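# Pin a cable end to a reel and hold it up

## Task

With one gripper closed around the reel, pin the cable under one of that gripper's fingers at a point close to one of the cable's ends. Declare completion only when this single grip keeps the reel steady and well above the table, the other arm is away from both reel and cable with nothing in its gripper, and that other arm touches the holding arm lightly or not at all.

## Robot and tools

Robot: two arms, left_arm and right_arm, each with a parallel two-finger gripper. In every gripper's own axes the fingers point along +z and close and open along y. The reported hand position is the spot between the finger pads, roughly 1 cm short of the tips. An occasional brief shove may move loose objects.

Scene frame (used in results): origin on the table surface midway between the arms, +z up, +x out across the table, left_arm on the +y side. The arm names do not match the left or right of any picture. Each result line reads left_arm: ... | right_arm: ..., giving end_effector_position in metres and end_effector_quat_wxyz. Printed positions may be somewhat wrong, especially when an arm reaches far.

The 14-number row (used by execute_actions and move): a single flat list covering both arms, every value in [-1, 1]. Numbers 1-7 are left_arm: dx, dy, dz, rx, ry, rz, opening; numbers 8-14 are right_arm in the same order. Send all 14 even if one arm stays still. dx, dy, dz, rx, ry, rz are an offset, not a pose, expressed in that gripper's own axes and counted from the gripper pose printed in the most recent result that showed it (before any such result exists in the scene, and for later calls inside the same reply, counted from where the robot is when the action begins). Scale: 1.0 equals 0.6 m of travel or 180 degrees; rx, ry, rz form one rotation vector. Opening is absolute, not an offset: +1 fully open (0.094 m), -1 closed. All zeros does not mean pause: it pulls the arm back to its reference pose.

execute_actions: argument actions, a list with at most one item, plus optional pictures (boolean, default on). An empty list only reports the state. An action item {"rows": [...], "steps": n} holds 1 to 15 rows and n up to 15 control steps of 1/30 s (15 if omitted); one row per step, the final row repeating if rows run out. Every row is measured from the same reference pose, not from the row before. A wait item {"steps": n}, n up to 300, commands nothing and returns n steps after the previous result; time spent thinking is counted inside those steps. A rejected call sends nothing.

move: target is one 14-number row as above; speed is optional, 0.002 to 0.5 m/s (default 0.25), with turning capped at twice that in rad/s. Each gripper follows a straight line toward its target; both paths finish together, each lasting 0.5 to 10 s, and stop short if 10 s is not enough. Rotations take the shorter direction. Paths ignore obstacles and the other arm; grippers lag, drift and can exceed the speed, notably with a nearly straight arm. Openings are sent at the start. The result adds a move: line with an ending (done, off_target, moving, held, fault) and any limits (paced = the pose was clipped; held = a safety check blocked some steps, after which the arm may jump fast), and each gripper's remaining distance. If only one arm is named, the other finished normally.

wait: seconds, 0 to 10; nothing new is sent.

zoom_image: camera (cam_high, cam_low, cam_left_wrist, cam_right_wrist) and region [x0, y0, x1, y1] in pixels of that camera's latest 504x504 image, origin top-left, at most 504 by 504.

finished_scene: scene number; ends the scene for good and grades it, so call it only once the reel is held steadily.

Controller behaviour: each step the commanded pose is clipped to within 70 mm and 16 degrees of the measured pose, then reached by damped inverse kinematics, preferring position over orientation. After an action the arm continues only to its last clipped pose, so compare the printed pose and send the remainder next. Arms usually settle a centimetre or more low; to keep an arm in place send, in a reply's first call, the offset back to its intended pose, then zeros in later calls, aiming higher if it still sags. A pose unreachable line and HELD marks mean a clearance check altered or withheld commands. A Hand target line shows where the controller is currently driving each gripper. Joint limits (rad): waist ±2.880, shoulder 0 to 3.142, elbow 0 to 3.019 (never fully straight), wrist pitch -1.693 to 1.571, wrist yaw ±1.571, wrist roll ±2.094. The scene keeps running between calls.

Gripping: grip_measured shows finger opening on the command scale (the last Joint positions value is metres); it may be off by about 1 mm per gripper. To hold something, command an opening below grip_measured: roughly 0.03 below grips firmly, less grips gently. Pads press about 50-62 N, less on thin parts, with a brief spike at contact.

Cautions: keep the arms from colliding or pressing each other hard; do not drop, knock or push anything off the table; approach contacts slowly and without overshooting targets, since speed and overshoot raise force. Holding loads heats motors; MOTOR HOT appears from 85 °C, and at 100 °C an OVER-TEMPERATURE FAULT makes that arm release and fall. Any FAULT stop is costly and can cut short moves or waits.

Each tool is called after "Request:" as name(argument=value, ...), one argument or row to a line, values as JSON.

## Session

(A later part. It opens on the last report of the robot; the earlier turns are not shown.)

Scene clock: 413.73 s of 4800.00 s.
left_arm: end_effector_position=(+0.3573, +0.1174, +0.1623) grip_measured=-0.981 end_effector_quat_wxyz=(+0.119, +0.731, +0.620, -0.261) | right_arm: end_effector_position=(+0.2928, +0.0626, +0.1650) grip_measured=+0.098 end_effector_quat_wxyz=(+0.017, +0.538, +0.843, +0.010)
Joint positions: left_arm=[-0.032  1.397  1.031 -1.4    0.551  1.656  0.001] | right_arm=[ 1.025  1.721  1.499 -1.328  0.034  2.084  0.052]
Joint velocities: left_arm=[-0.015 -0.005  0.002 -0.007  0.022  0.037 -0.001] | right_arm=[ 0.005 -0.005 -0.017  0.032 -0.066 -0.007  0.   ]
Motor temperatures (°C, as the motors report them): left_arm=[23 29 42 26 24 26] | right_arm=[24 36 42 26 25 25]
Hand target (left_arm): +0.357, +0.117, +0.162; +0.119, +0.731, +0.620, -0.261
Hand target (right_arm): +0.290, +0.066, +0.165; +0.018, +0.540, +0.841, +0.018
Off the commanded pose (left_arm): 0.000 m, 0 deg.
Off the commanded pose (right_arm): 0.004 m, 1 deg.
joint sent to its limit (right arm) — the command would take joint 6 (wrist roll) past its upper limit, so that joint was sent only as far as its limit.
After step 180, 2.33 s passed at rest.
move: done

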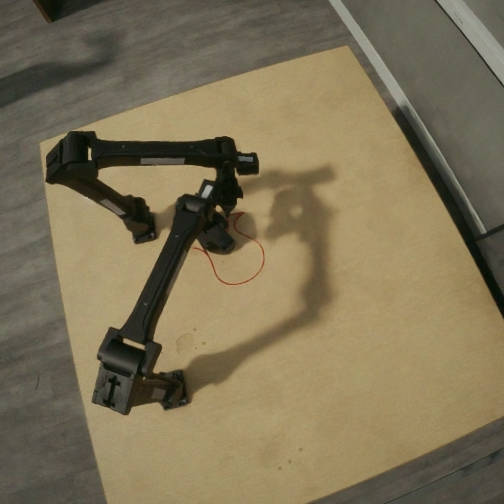

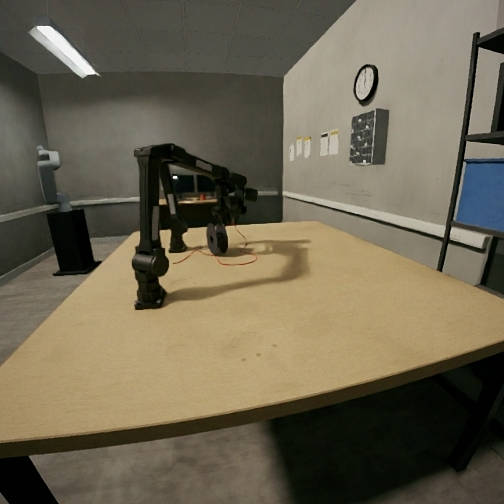

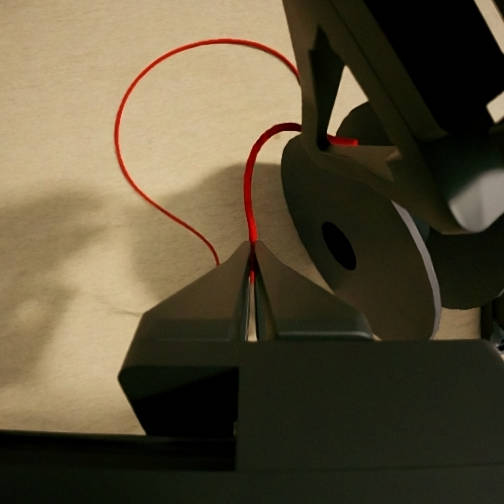

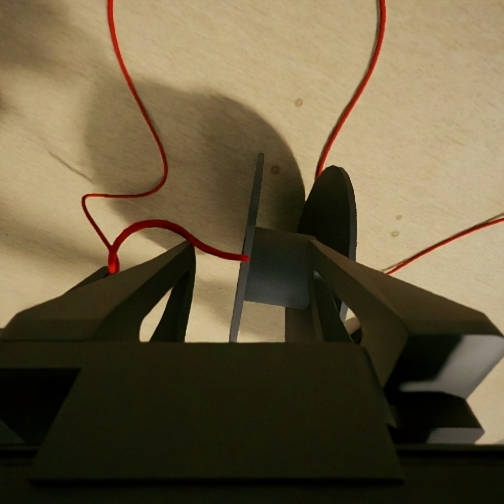

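Request:
move(
  target=[0,0,0,0,0,0,-1, 0.005,0.0,0.06,0,0,0,-0.15],
  speed=0.04,
)

Scene clock: 424.13 s of 4800.00 s.
left_arm: end_effector_position=(+0.3573, +0.1174, +0.1623) grip_measured=-0.981 end_effector_quat_wxyz=(+0.118, +0.730, +0.621, -0.261) | right_arm: end_effector_position=(+0.2929, +0.0679, +0.1509) grip_measured=-0.148 end_effector_quat_wxyz=(+0.018, +0.535, +0.844, +0.026)
Joint positions: left_arm=[-0.032  1.397  1.031 -1.4    0.551  1.652  0.001] | right_arm=[ 1.03   1.721  1.461 -1.257  0.034  2.084  0.04 ]
Joint velocities: left_arm=[-0.015 -0.005 -0.012 -0.012  0.007  0.037 -0.   ] | right_arm=[-0.005 -0.024  0.017  0.012  0.007 -0.007 -0.   ]
Motor temperatures (°C, as the motors report them): left_arm=[23 29 42 26 24 26] | right_arm=[24 37 41 26 25 25]
Hand target (left_arm): +0.357, +0.117, +0.162; +0.119, +0.731, +0.620, -0.261
Hand target (right_arm): +0.293, +0.065, +0.130; +0.018, +0.538, +0.843, +0.010
Off the commanded pose (left_arm): 0.000 m, 0 deg.
Off the commanded pose (right_arm): 0.022 m, 2 deg.
After step 180, 3.23 s passed at rest.
move: off_target (right_arm)

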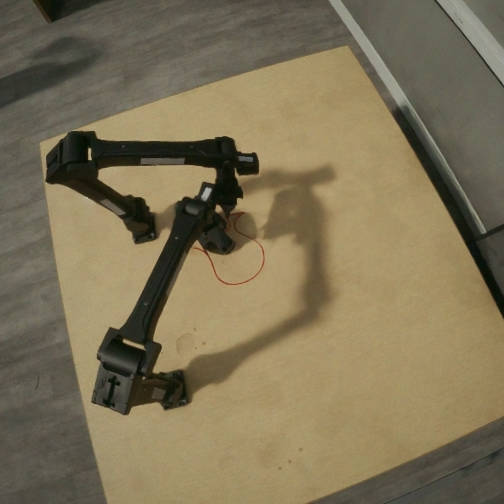

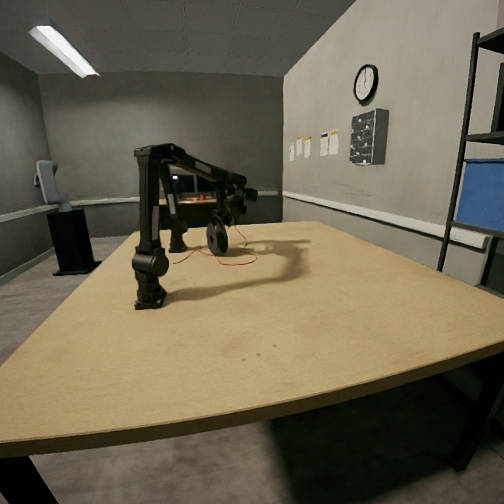

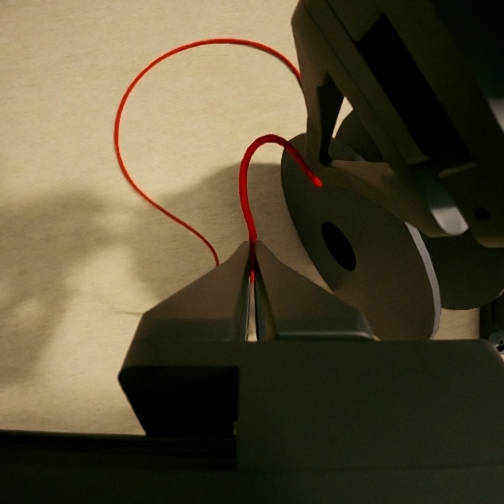

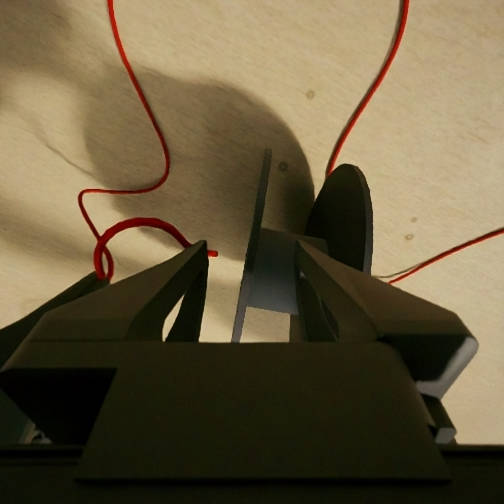

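Request:
move(
  target=[0,0,0,0,0,0,-1, 0,0,-0.13,0,0,0,0.1],
  speed=0.1,
)

Scene clock: 437.73 s of 4800.00 s.
left_arm: end_effector_position=(+0.3573, +0.1174, +0.1623) grip_measured=-0.981 end_effector_quat_wxyz=(+0.118, +0.730, +0.621, -0.261) | right_arm: end_effector_position=(+0.2838, +0.0554, +0.2102) grip_measured=+0.098 end_effector_quat_wxyz=(+0.018, +0.535, +0.845, +0.011)
Joint positions: left_arm=[-0.032  1.397  1.031 -1.4    0.551  1.652  0.001] | right_arm=[ 1.031  1.67   1.553 -1.429  0.034  2.084  0.052]
Joint velocities: left_arm=[ 0.005 -0.024 -0.007  0.002 -0.022 -0.037  0.   ] | right_arm=[ 0.005  0.005 -0.017 -0.007  0.007 -0.007  0.   ]
Motor temperatures (°C, as the motors report them): left_arm=[23 29 42 26 24 26] | right_arm=[24 37 40 26 25 25]
Hand target (left_arm): +0.357, +0.117, +0.162; +0.118, +0.730, +0.621, -0.261
Hand target (right_arm): +0.287, +0.065, +0.228; +0.018, +0.535, +0.844, +0.026
Off the commanded pose (left_arm): 0.000 m, 0 deg.
Off the commanded pose (right_arm): 0.022 m, 2 deg.
After step 180, 6.43 s passed at rest.
move: off_target (right_arm)

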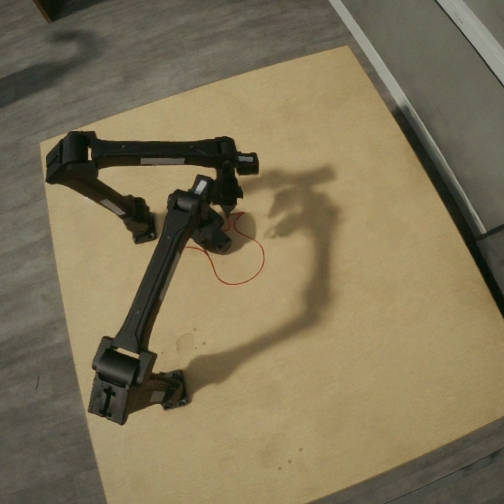

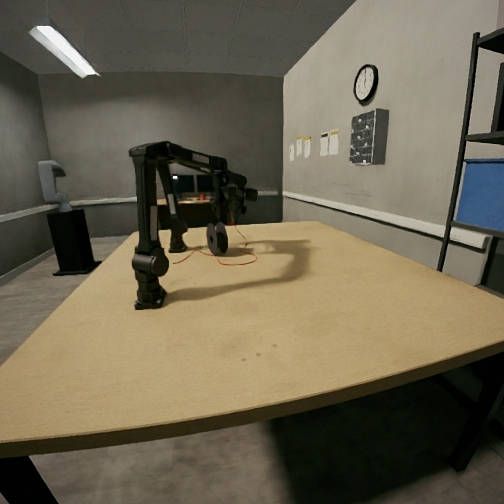

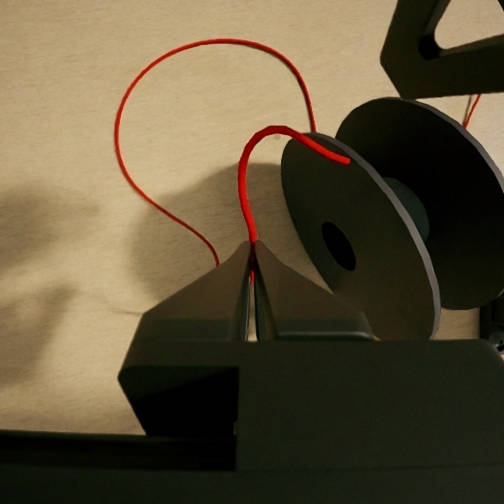

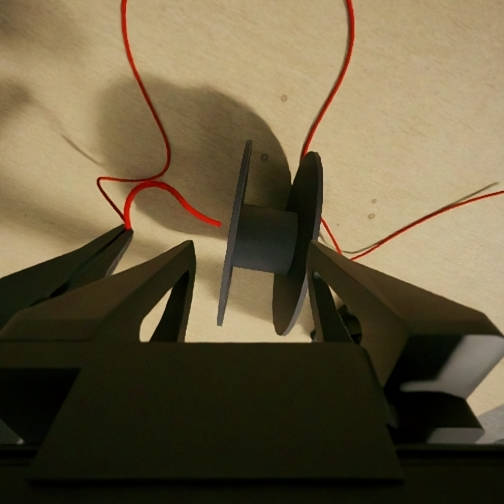

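Request:
move(
  target=[0,0,0,0.10,-0.06,0,-1, 0,0,-0.03,0,0,0,0.1],
  speed=0.1,
)

Scene clock: 545.57 s of 4800.00 s.
left_arm: end_effector_position=(+0.3419, +0.1165, +0.1551) grip_measured=-0.981 end_effector_quat_wxyz=(+0.061, +0.710, +0.569, -0.410) | right_arm: end_effector_position=(+0.2800, +0.0501, +0.2101) grip_measured=+0.098 end_effector_quat_wxyz=(+0.017, +0.535, +0.845, -0.002)
Joint positions: left_arm=[ 0.     1.601  1.115 -1.69   0.646  1.896  0.001] | right_arm=[ 1.031  1.67   1.553 -1.456  0.034  2.084  0.052]
Joint velocities: left_arm=[ 0.005 -0.005  0.007 -0.002 -0.051 -0.022  0.   ] | right_arm=[-0.015 -0.015 -0.007  0.012 -0.051  0.022 -0.001]
Motor temperatures (°C, as the motors report them): left_arm=[23 28 43 26 24 26] | right_arm=[24 37 49 26 25 25]
Hand target (left_arm): +0.357, +0.117, +0.163; +0.073, +0.713, +0.568, -0.404
Hand target (right_arm): +0.283, +0.055, +0.228; +0.018, +0.535, +0.845, +0.011
Off the commanded pose (left_arm): 0.017 m, 2 deg.
Off the commanded pose (right_arm): 0.019 m, 2 deg.
joint sent to its limit (left arm) — the command would take joint 4 (wrist pitch) past its lower limit, so that joint was sent only as far as its limit.
After step 180, 99.73 s passed at rest.
move: off_target (left_arm, right_arm)

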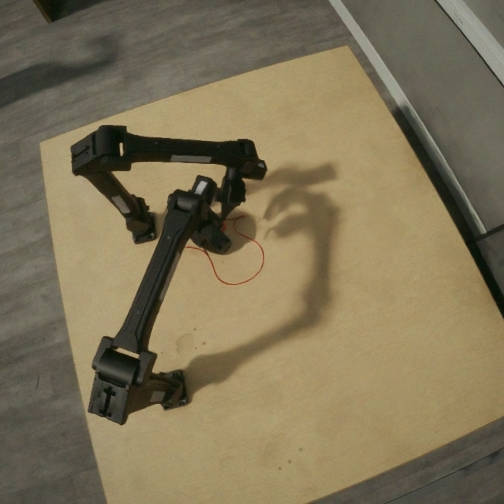

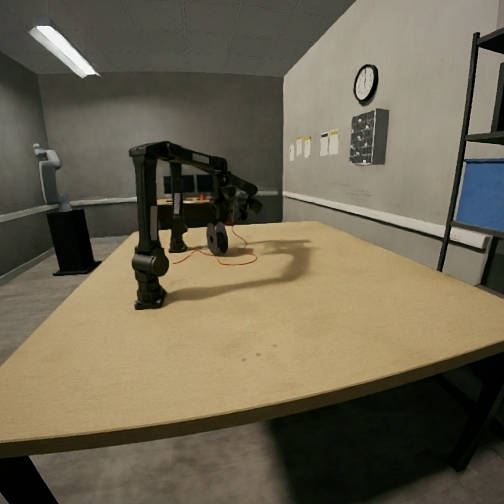

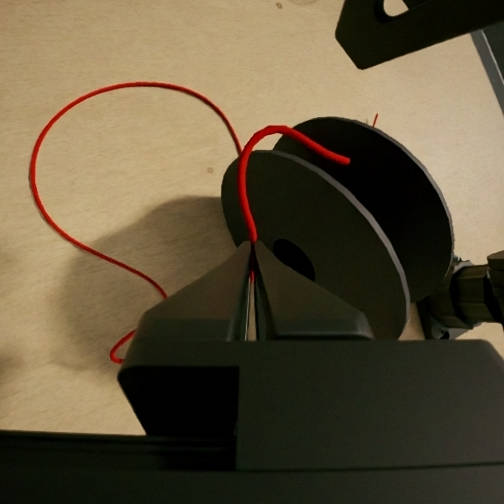

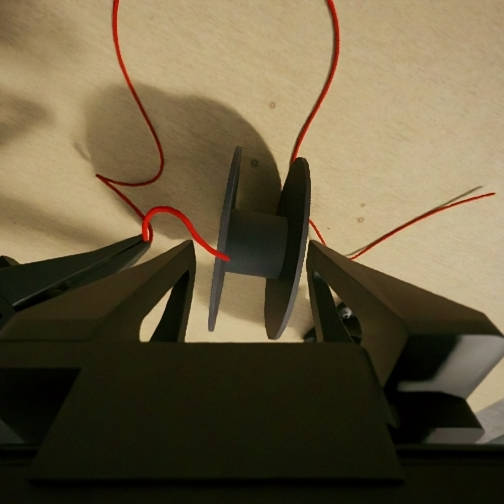

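Request:
move(
  target=[-0.008,-0.016,0.017,0,0,0,-1, 0.045,0.05,-0.02,0,0,0,0.1],
  speed=0.08,
)

Scene clock: 559.20 s of 4800.00 s.
left_arm: end_effector_position=(+0.3315, +0.1133, +0.1550) grip_measured=-0.981 end_effector_quat_wxyz=(+0.060, +0.710, +0.569, -0.410) | right_arm: end_effector_position=(+0.2908, +0.0749, +0.2136) grip_measured=+0.098 end_effector_quat_wxyz=(+0.017, +0.531, +0.847, -0.009)
Joint positions: left_arm=[-0.011  1.577  1.086 -1.68   0.652  1.885  0.001] | right_arm=[ 1.041  1.748  1.665 -1.503  0.034  2.084  0.052]
Joint velocities: left_arm=[-0.034 -0.024 -0.017 -0.007  0.022 -0.007  0.   ] | right_arm=[-0.005 -0.015  0.002 -0.017 -0.022  0.022  0.   ]
Motor temperatures (°C, as the motors report them): left_arm=[23 29 44 27 24 26] | right_arm=[24 38 48 26 25 25]
Hand target (left_arm): +0.328, +0.111, +0.155; +0.061, +0.710, +0.569, -0.410
Hand target (right_arm): +0.295, +0.087, +0.223; +0.017, +0.533, +0.846, -0.001
Off the commanded pose (left_arm): 0.004 m, 0 deg.
Off the commanded pose (right_arm): 0.016 m, 1 deg.
joint sent to its limit (right arm) — the command would take joint 6 (wrist roll) past its upper limit, so that joint was sent only as far as its limit.
After step 180, 6.80 s passed at rest.
move: off_target (right_arm)

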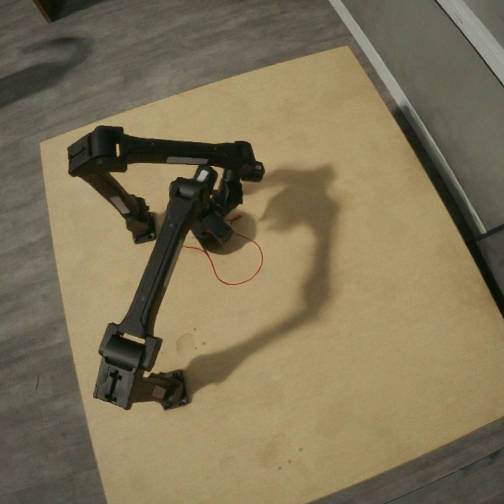

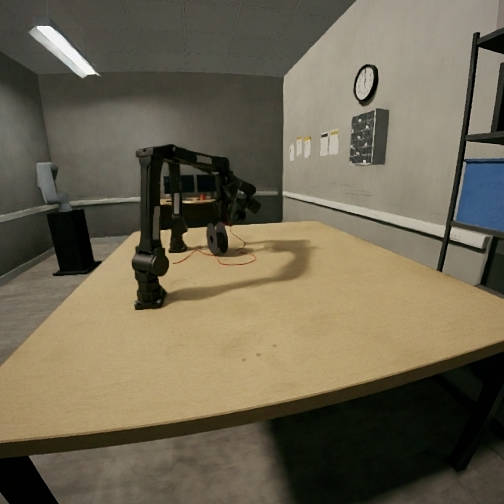

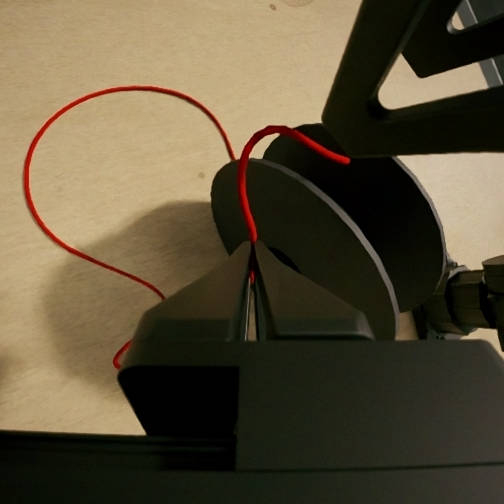

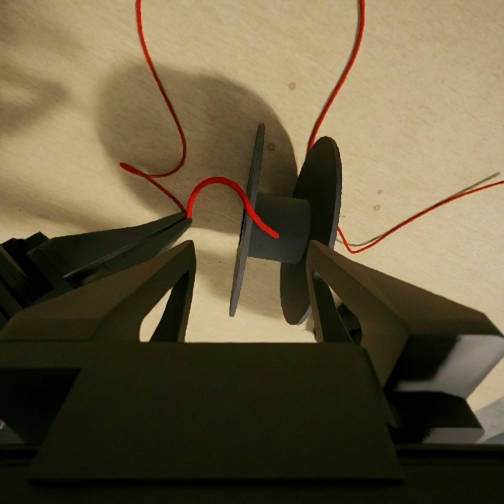

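Request:
move(
  target=[0.004,0.009,-0.009,0,0,0,-1, -0.035,0.008,-0.015,0,0,0,0.1],
  speed=0.08,
)

Scene clock: 574.83 s of 4800.00 s.
left_arm: end_effector_position=(+0.3318, +0.1136, +0.1539) grip_measured=-0.981 end_effector_quat_wxyz=(+0.059, +0.710, +0.569, -0.411) | right_arm: end_effector_position=(+0.3058, +0.0627, +0.2188) grip_measured=+0.098 end_effector_quat_wxyz=(+0.017, +0.536, +0.844, -0.004)
Joint positions: left_arm=[-0.01   1.581  1.086 -1.68   0.652  1.887  0.001] | right_arm=[ 1.005  1.738  1.665 -1.503  0.034  2.06   0.052]
Joint velocities: left_arm=[ 0.005 -0.015  0.002 -0.012 -0.022 -0.007  0.001] | right_arm=[ 0.005 -0.005 -0.022 -0.012 -0.037 -0.007 -0.001]
Motor temperatures (°C, as the motors report them): left_arm=[23 29 42 26 25 26] | right_arm=[24 38 49 26 25 25]
Hand target (left_arm): +0.339, +0.116, +0.155; +0.060, +0.710, +0.569, -0.410
Hand target (right_arm): +0.304, +0.059, +0.223; +0.016, +0.531, +0.847, -0.008
Off the commanded pose (left_arm): 0.008 m, 0 deg.
Off the commanded pose (right_arm): 0.006 m, 1 deg.
After step 180, 8.80 s passed at rest.
move: done

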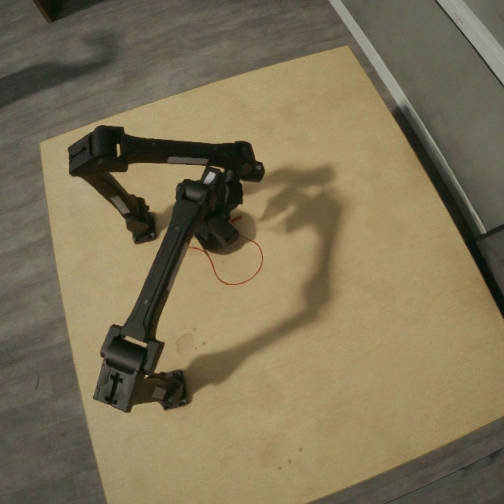

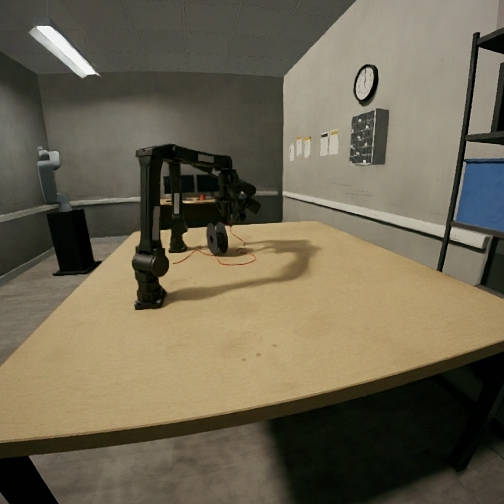

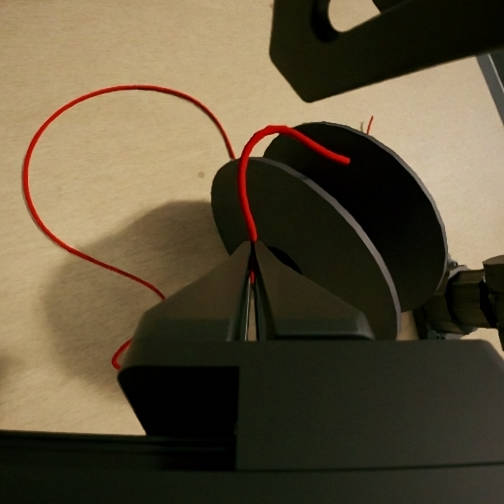

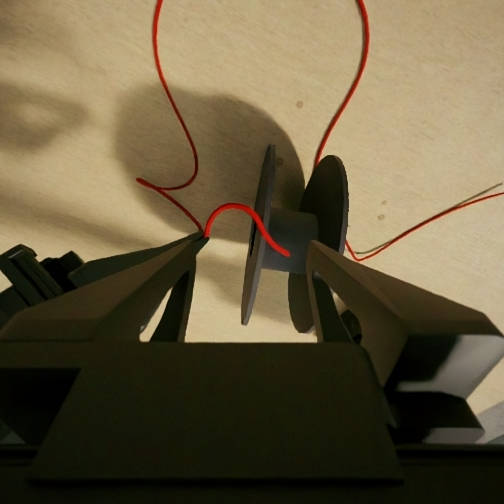

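Request:
move(
  target=[-0.014,-0.027,0.029,0,0,0,-1, 0,0,-0.04,0,0,0,0.1],
  speed=0.06,
)

Scene clock: 597.03 s of 4800.00 s.
left_arm: end_effector_position=(+0.3116, +0.1055, +0.1545) grip_measured=-0.981 end_effector_quat_wxyz=(+0.058, +0.710, +0.568, -0.411) | right_arm: end_effector_position=(+0.2996, +0.0544, +0.2191) grip_measured=+0.098 end_effector_quat_wxyz=(+0.015, +0.535, +0.845, -0.025)
Joint positions: left_arm=[-0.039  1.531  1.032 -1.658  0.666  1.86   0.001] | right_arm=[ 1.005  1.738  1.665 -1.545  0.034  2.059  0.052]
Joint velocities: left_arm=[-0.005 -0.005 -0.002 -0.012 -0.037  0.007  0.001] | right_arm=[-0.015 -0.015 -0.007 -0.007 -0.051 -0.007 -0.001]
Motor temperatures (°C, as the motors report them): left_arm=[23 29 43 27 24 26] | right_arm=[24 38 46 26 25 25]
Hand target (left_arm): +0.309, +0.103, +0.154; +0.059, +0.710, +0.569, -0.411
Hand target (right_arm): +0.304, +0.062, +0.243; +0.017, +0.536, +0.844, -0.004
Off the commanded pose (left_arm): 0.004 m, 0 deg.
Off the commanded pose (right_arm): 0.026 m, 2 deg.
After step 180, 15.43 s passed at rest.
move: off_target (right_arm)

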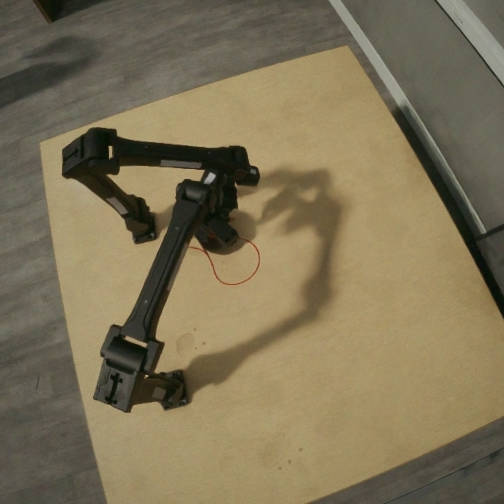

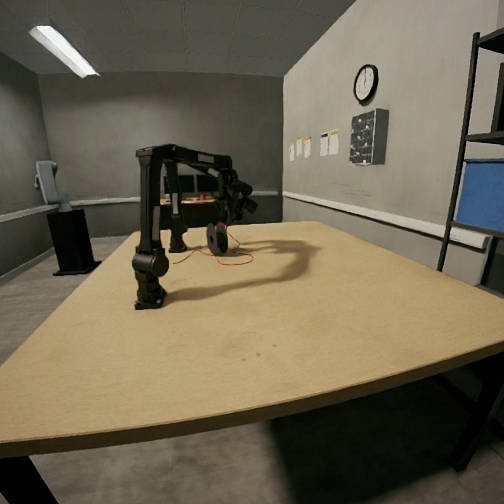

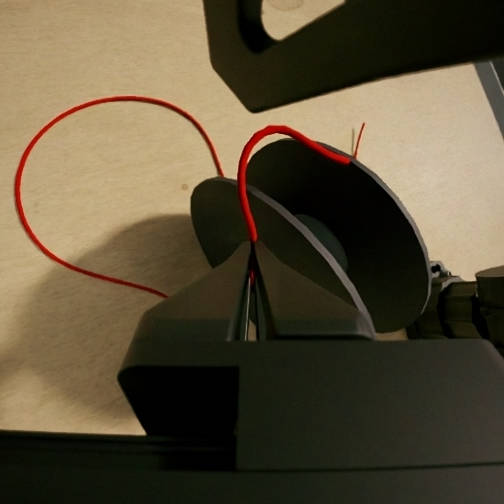

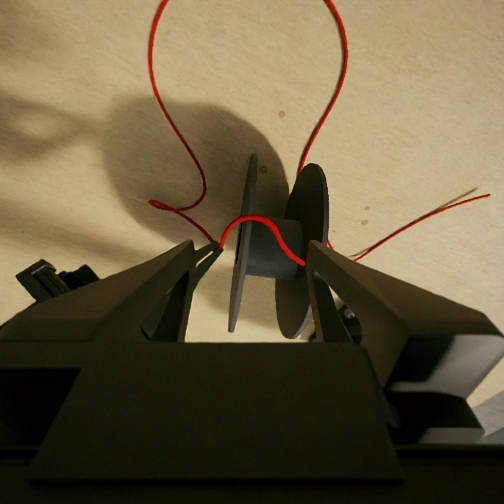

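Request:
execute_actions(
  actions=[
    {"rows": [[0,0,0,0,0,0,-0.8, 0,0,0,0,0,0,0.1],[0,0,0,0,0,0,-0.7, 0,0,0,0,0,0,0.1],[0,0,0,0,0,0,-0.6, 0,0,0,0,0,0,0.1],[0,0,0,0,0,0,-0.5, 0,0,0,0,0,0,0.1]], "steps": 15},
  ],
)

Request:
wait(
  seconds=1.0,
)

Scene clock: 607.60 s of 4800.00 s.
left_arm: end_effector_position=(+0.3116, +0.1054, +0.1545) grip_measured=-0.502 end_effector_quat_wxyz=(+0.058, +0.710, +0.569, -0.411) | right_arm: end_effector_position=(+0.2996, +0.0544, +0.2191) grip_measured=+0.098 end_effector_quat_wxyz=(+0.015, +0.535, +0.845, -0.025)
Joint positions: left_arm=[-0.039  1.531  1.032 -1.658  0.666  1.858  0.023] | right_arm=[ 1.005  1.738  1.665 -1.545  0.034  2.059  0.052]
Joint velocities: left_arm=[ 0.005 -0.005 -0.007  0.007  0.007  0.051 -0.   ] | right_arm=[-0.005 -0.015 -0.012 -0.002  0.037 -0.066 -0.001]
Motor temperatures (°C, as the motors report them): left_arm=[23 29 41 27 24 26] | right_arm=[24 38 48 26 25 25]
Hand target (left_arm): +0.312, +0.105, +0.155; +0.058, +0.710, +0.568, -0.411
Hand target (right_arm): +0.300, +0.054, +0.219; +0.015, +0.535, +0.845, -0.025
Off the commanded pose (left_arm): 0.000 m, 0 deg.
Off the commanded pose (right_arm): 0.000 m, 0 deg.
Steps of this call (steps 1 to 180: nothing new was sent; then 4.07 s passed at rest; steps 181 to 195: all 15 steps of this action). Readings (end_effector_position):
181: left_arm (+0.3116, +0.1054, +0.1545) | right_arm (+0.2996, +0.0544, +0.2191)
182: left_arm (+0.3116, +0.1054, +0.1545) | right_arm (+0.2996, +0.0544, +0.2191)
184: left_arm (+0.3116, +0.1054, +0.1545) | right_arm (+0.2996, +0.0544, +0.2191)
188: left_arm (+0.3116, +0.1054, +0.1545) | right_arm (+0.2996, +0.0544, +0.2191)
195: the state above

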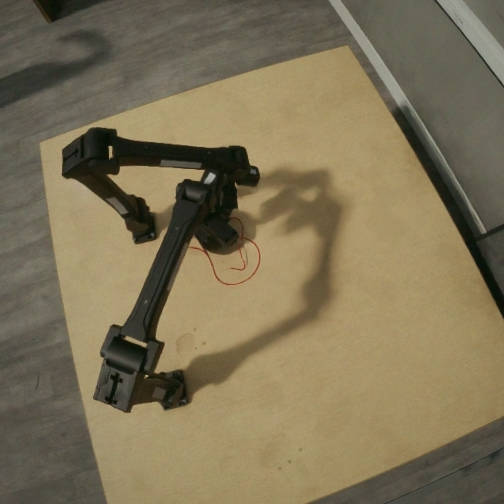

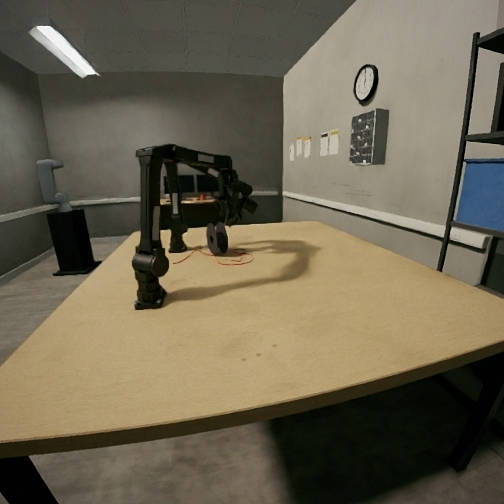

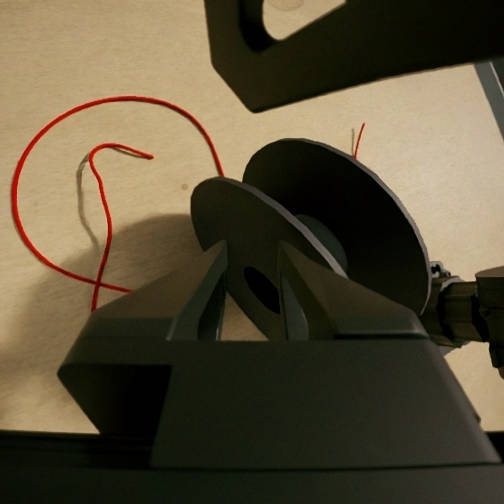

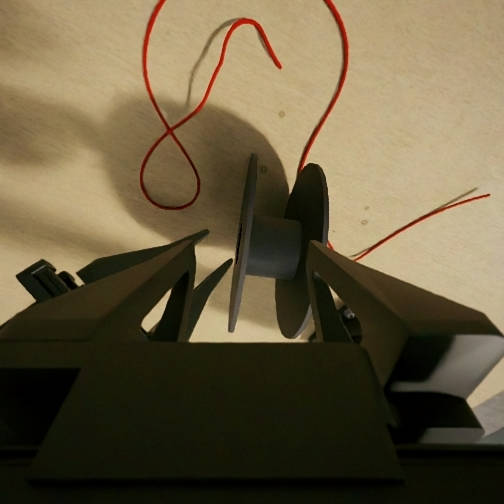

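Scene clock: 608.60 s of 4800.00 s.
left_arm: end_effector_position=(+0.3116, +0.1054, +0.1545) grip_measured=-0.502 end_effector_quat_wxyz=(+0.058, +0.710, +0.569, -0.411) | right_arm: end_effector_position=(+0.2996, +0.0544, +0.2191) grip_measured=+0.098 end_effector_quat_wxyz=(+0.015, +0.535, +0.845, -0.025)
Joint positions: left_arm=[-0.039  1.531  1.032 -1.658  0.666  1.858  0.023] | right_arm=[ 1.005  1.738  1.665 -1.545  0.034  2.059  0.052]
Joint velocities: left_arm=[-0.005 -0.024  0.002 -0.017  0.037 -0.081 -0.001] | right_arm=[-0.015 -0.005 -0.002 -0.012  0.007 -0.037 -0.   ]
Motor temperatures (°C, as the motors report them): left_arm=[23 29 41 27 24 26] | right_arm=[24 38 48 26 25 25]
Hand target (left_arm): +0.312, +0.105, +0.155; +0.058, +0.710, +0.568, -0.411
Hand target (right_arm): +0.300, +0.054, +0.219; +0.015, +0.535, +0.845, -0.025
Off the commanded pose (left_arm): 0.000 m, 0 deg.
Off the commanded pose (right_arm): 0.000 m, 0 deg.
Steps of this call (steps 1 to 30: nothing new was sent). Readings (end_effector_position):
1: left_arm (+0.3116, +0.1054, +0.1545) | right_arm (+0.2996, +0.0544, +0.2191)
2: left_arm (+0.3116, +0.1054, +0.1545) | right_arm (+0.2996, +0.0544, +0.2191)
4: left_arm (+0.3116, +0.1054, +0.1545) | right_arm (+0.2996, +0.0544, +0.2191)
8: left_arm (+0.3116, +0.1054, +0.1545) | right_arm (+0.2996, +0.0544, +0.2191)
30: the state above

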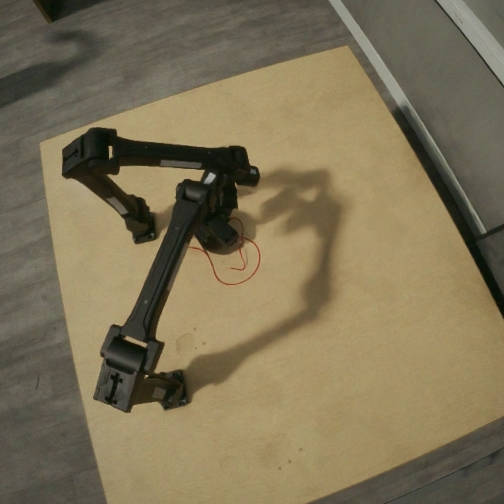

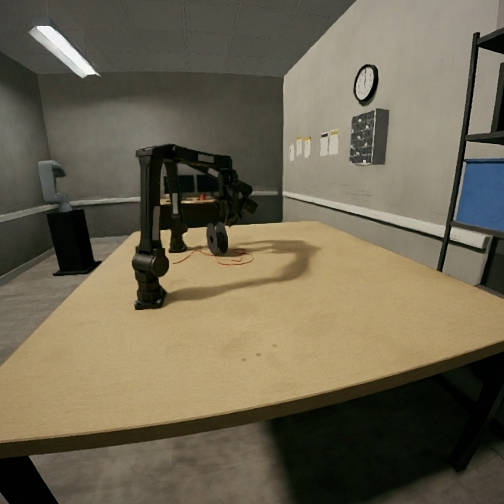

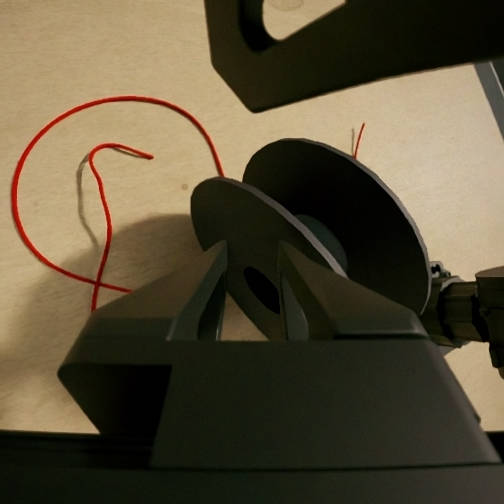

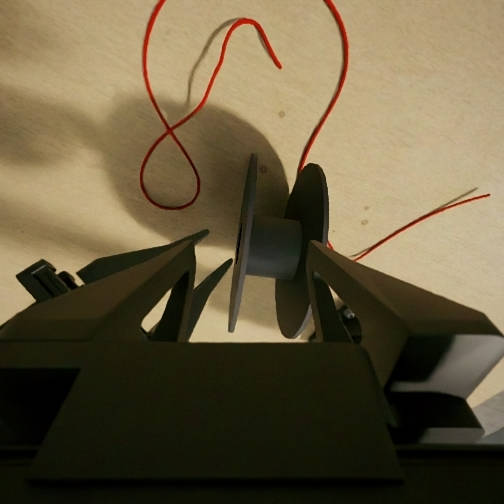

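Request:
move(
  target=[-0.074,0.255,0.116,-0.165,0.219,-0.066,0.0, -0.2,-0.18,-0.13,0,0,0,0.1],
  speed=0.2,
)

Scene clock: 650.73 s of 4800.00 s.
left_arm: end_effector_position=(+0.3883, -0.0036, +0.0684) grip_measured=-0.002 end_effector_quat_wxyz=(-0.021, +0.708, +0.706, -0.000) | right_arm: end_effector_position=(+0.2552, -0.0899, +0.3056) grip_measured=+0.098 end_effector_quat_wxyz=(+0.015, +0.538, +0.842, -0.011)
Joint positions: left_arm=[-0.527  1.638  1.118 -1.093 -0.007  0.943  0.047] | right_arm=[ 0.872  1.354  1.449 -1.682  0.034  1.934  0.052]
Joint velocities: left_arm=[-0.005 -0.015  0.007 -0.002 -0.066 -0.007 -0.   ] | right_arm=[-0.015 -0.005  0.002  0.007  0.051 -0.037 -0.001]
Motor temperatures (°C, as the motors report them): left_arm=[23 29 41 27 24 26] | right_arm=[24 38 44 26 25 25]
Hand target (left_arm): +0.407, -0.017, +0.081; +0.002, +0.705, +0.709, +0.006
Hand target (right_arm): +0.252, -0.096, +0.302; +0.012, +0.535, +0.844, -0.024
Off the commanded pose (left_arm): 0.026 m, 2 deg.
Off the commanded pose (right_arm): 0.006 m, 2 deg.
After step 180, 33.47 s passed at rest.
move: off_target (left_arm)

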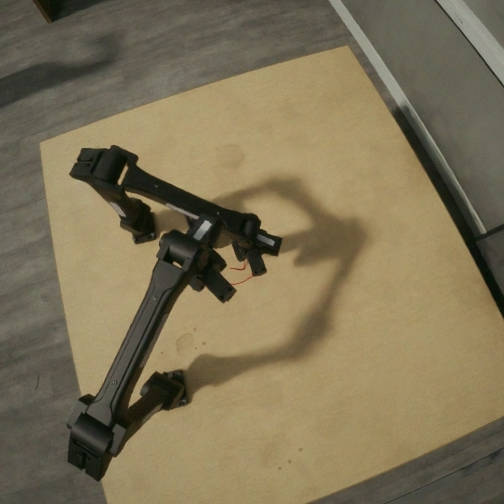

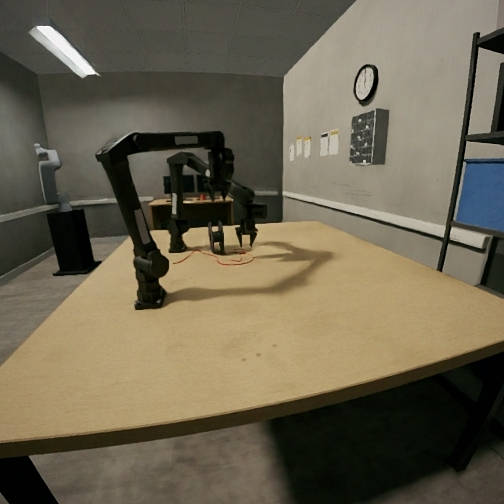

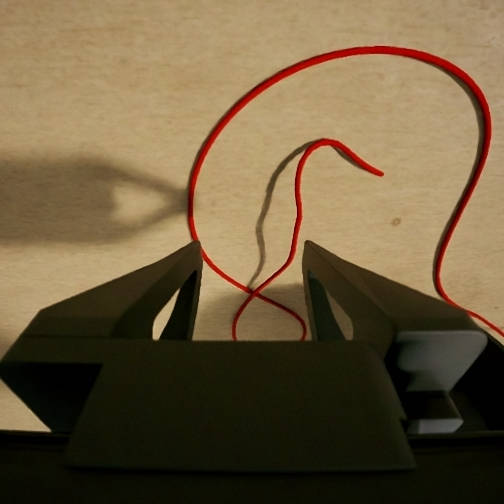

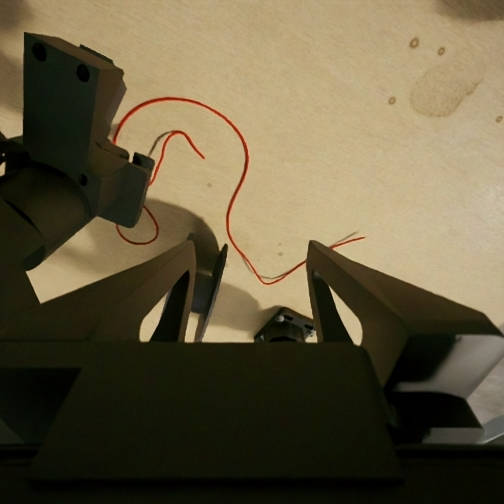

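Request:
move(
  target=[0.0,-0.05,0.06,0,0,0.08,-0.3, 0,0,0,0,0,0,0.1],
  speed=0.1,
)

Scene clock: 664.87 s of 4800.00 s.
left_arm: end_effector_position=(+0.3607, -0.0008, +0.0340) grip_measured=-0.298 end_effector_quat_wxyz=(-0.024, +0.785, +0.619, -0.002) | right_arm: end_effector_position=(+0.2552, -0.0899, +0.3056) grip_measured=+0.098 end_effector_quat_wxyz=(+0.015, +0.538, +0.843, -0.011)
Joint positions: left_arm=[-0.561  1.638  1.01  -0.991 -0.007  1.143  0.033] | right_arm=[ 0.872  1.354  1.449 -1.682  0.034  1.933  0.052]
Joint velocities: left_arm=[-0.005  0.015 -0.007 -0.012 -0.007  0.022  0.   ] | right_arm=[-0.005 -0.015 -0.007  0.002  0.037 -0.066 -0.   ]
Motor temperatures (°C, as the motors report them): left_arm=[23 29 45 26 24 26] | right_arm=[24 37 44 26 25 25]
Hand target (left_arm): +0.358, -0.002, +0.033; -0.021, +0.790, +0.612, -0.002
Hand target (right_arm): +0.255, -0.090, +0.306; +0.015, +0.538, +0.843, -0.011
Off the commanded pose (left_arm): 0.004 m, 1 deg.
Off the commanded pose (right_arm): 0.000 m, 0 deg.
After step 180, 6.50 s passed at rest.
move: done

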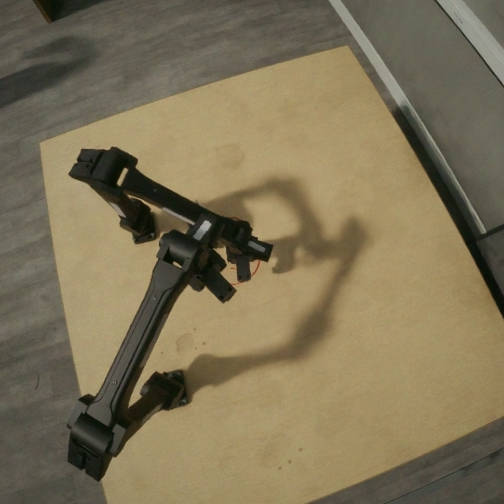

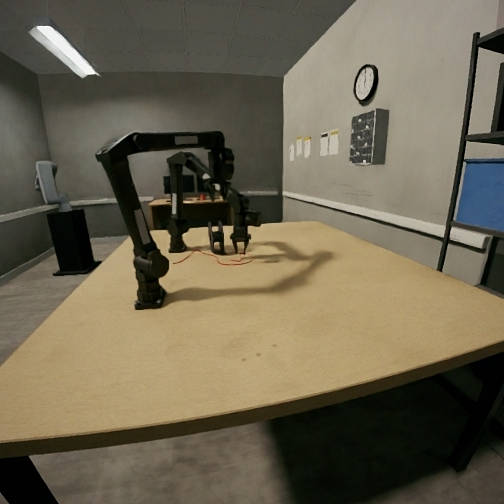

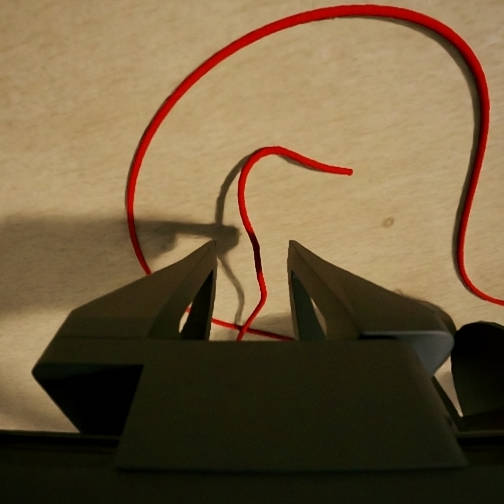

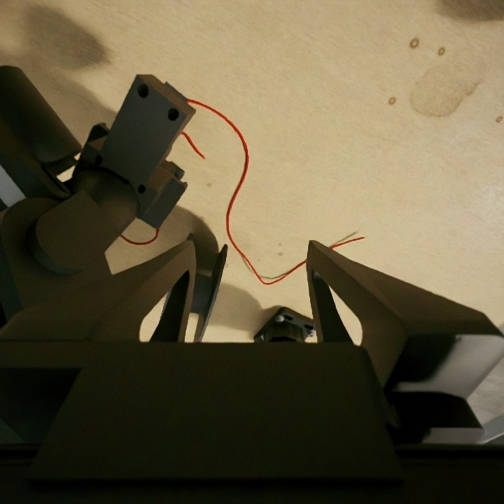

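Request:
move(
  target=[0.04,-0.006,0.075,0,0,0,-0.3, 0,0,0,0,0,0,0.1],
  speed=0.08,
)

Scene clock: 671.03 s of 4800.00 s.
left_arm: end_effector_position=(+0.3659, +0.0135, +0.0081) grip_measured=-0.299 end_effector_quat_wxyz=(-0.009, +0.786, +0.618, -0.000) | right_arm: end_effector_position=(+0.2552, -0.0899, +0.3056) grip_measured=+0.098 end_effector_quat_wxyz=(+0.015, +0.538, +0.843, -0.011)
Joint positions: left_arm=[-0.524  1.656  0.948 -0.88  -0.004  1.183  0.033] | right_arm=[ 0.872  1.354  1.449 -1.682  0.034  1.933  0.052]
Joint velocities: left_arm=[-0.005 -0.005 -0.007  0.017 -0.022 -0.051 -0.001] | right_arm=[-0.015 -0.005  0.002  0.002 -0.051 -0.022 -0.001]
Motor temperatures (°C, as the motors report them): left_arm=[23 30 43 26 24 26] | right_arm=[24 37 44 26 25 25]
Hand target (left_arm): +0.361, +0.024, -0.009; -0.024, +0.785, +0.619, -0.003
Hand target (right_arm): +0.255, -0.090, +0.306; +0.015, +0.538, +0.843, -0.011
Off the commanded pose (left_arm): 0.022 m, 2 deg.
Off the commanded pose (right_arm): 0.000 m, 0 deg.
move: off_target (left_arm)

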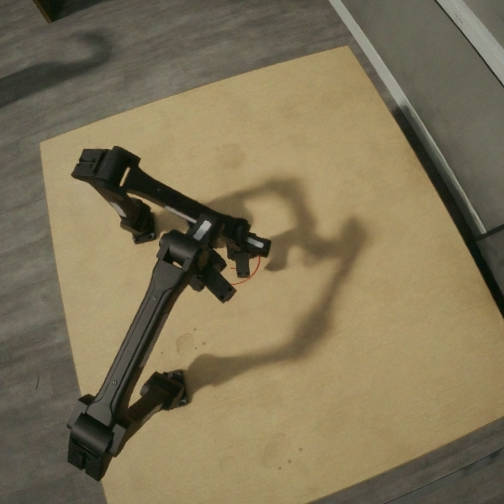

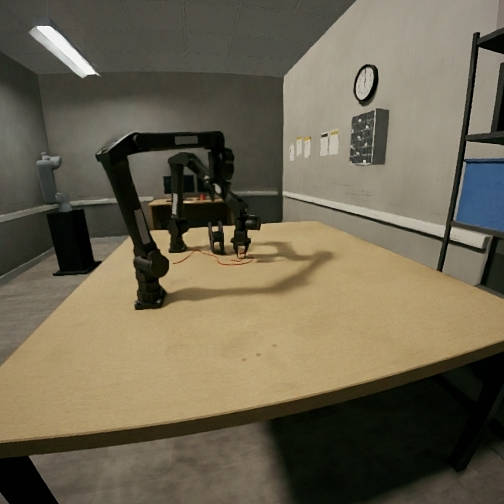

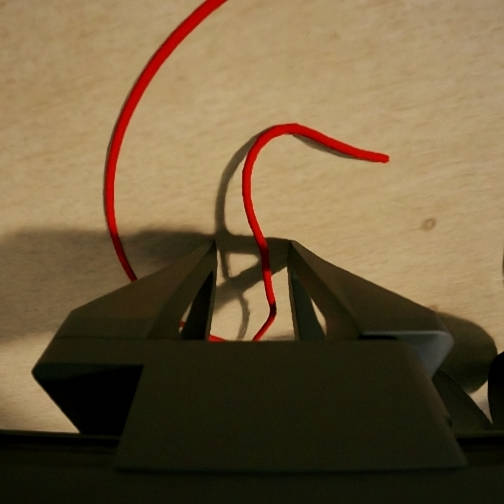

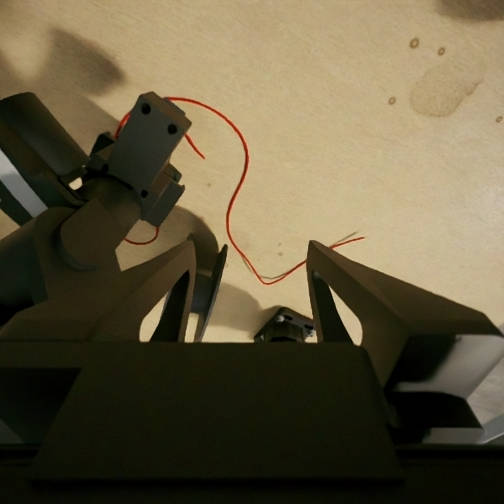

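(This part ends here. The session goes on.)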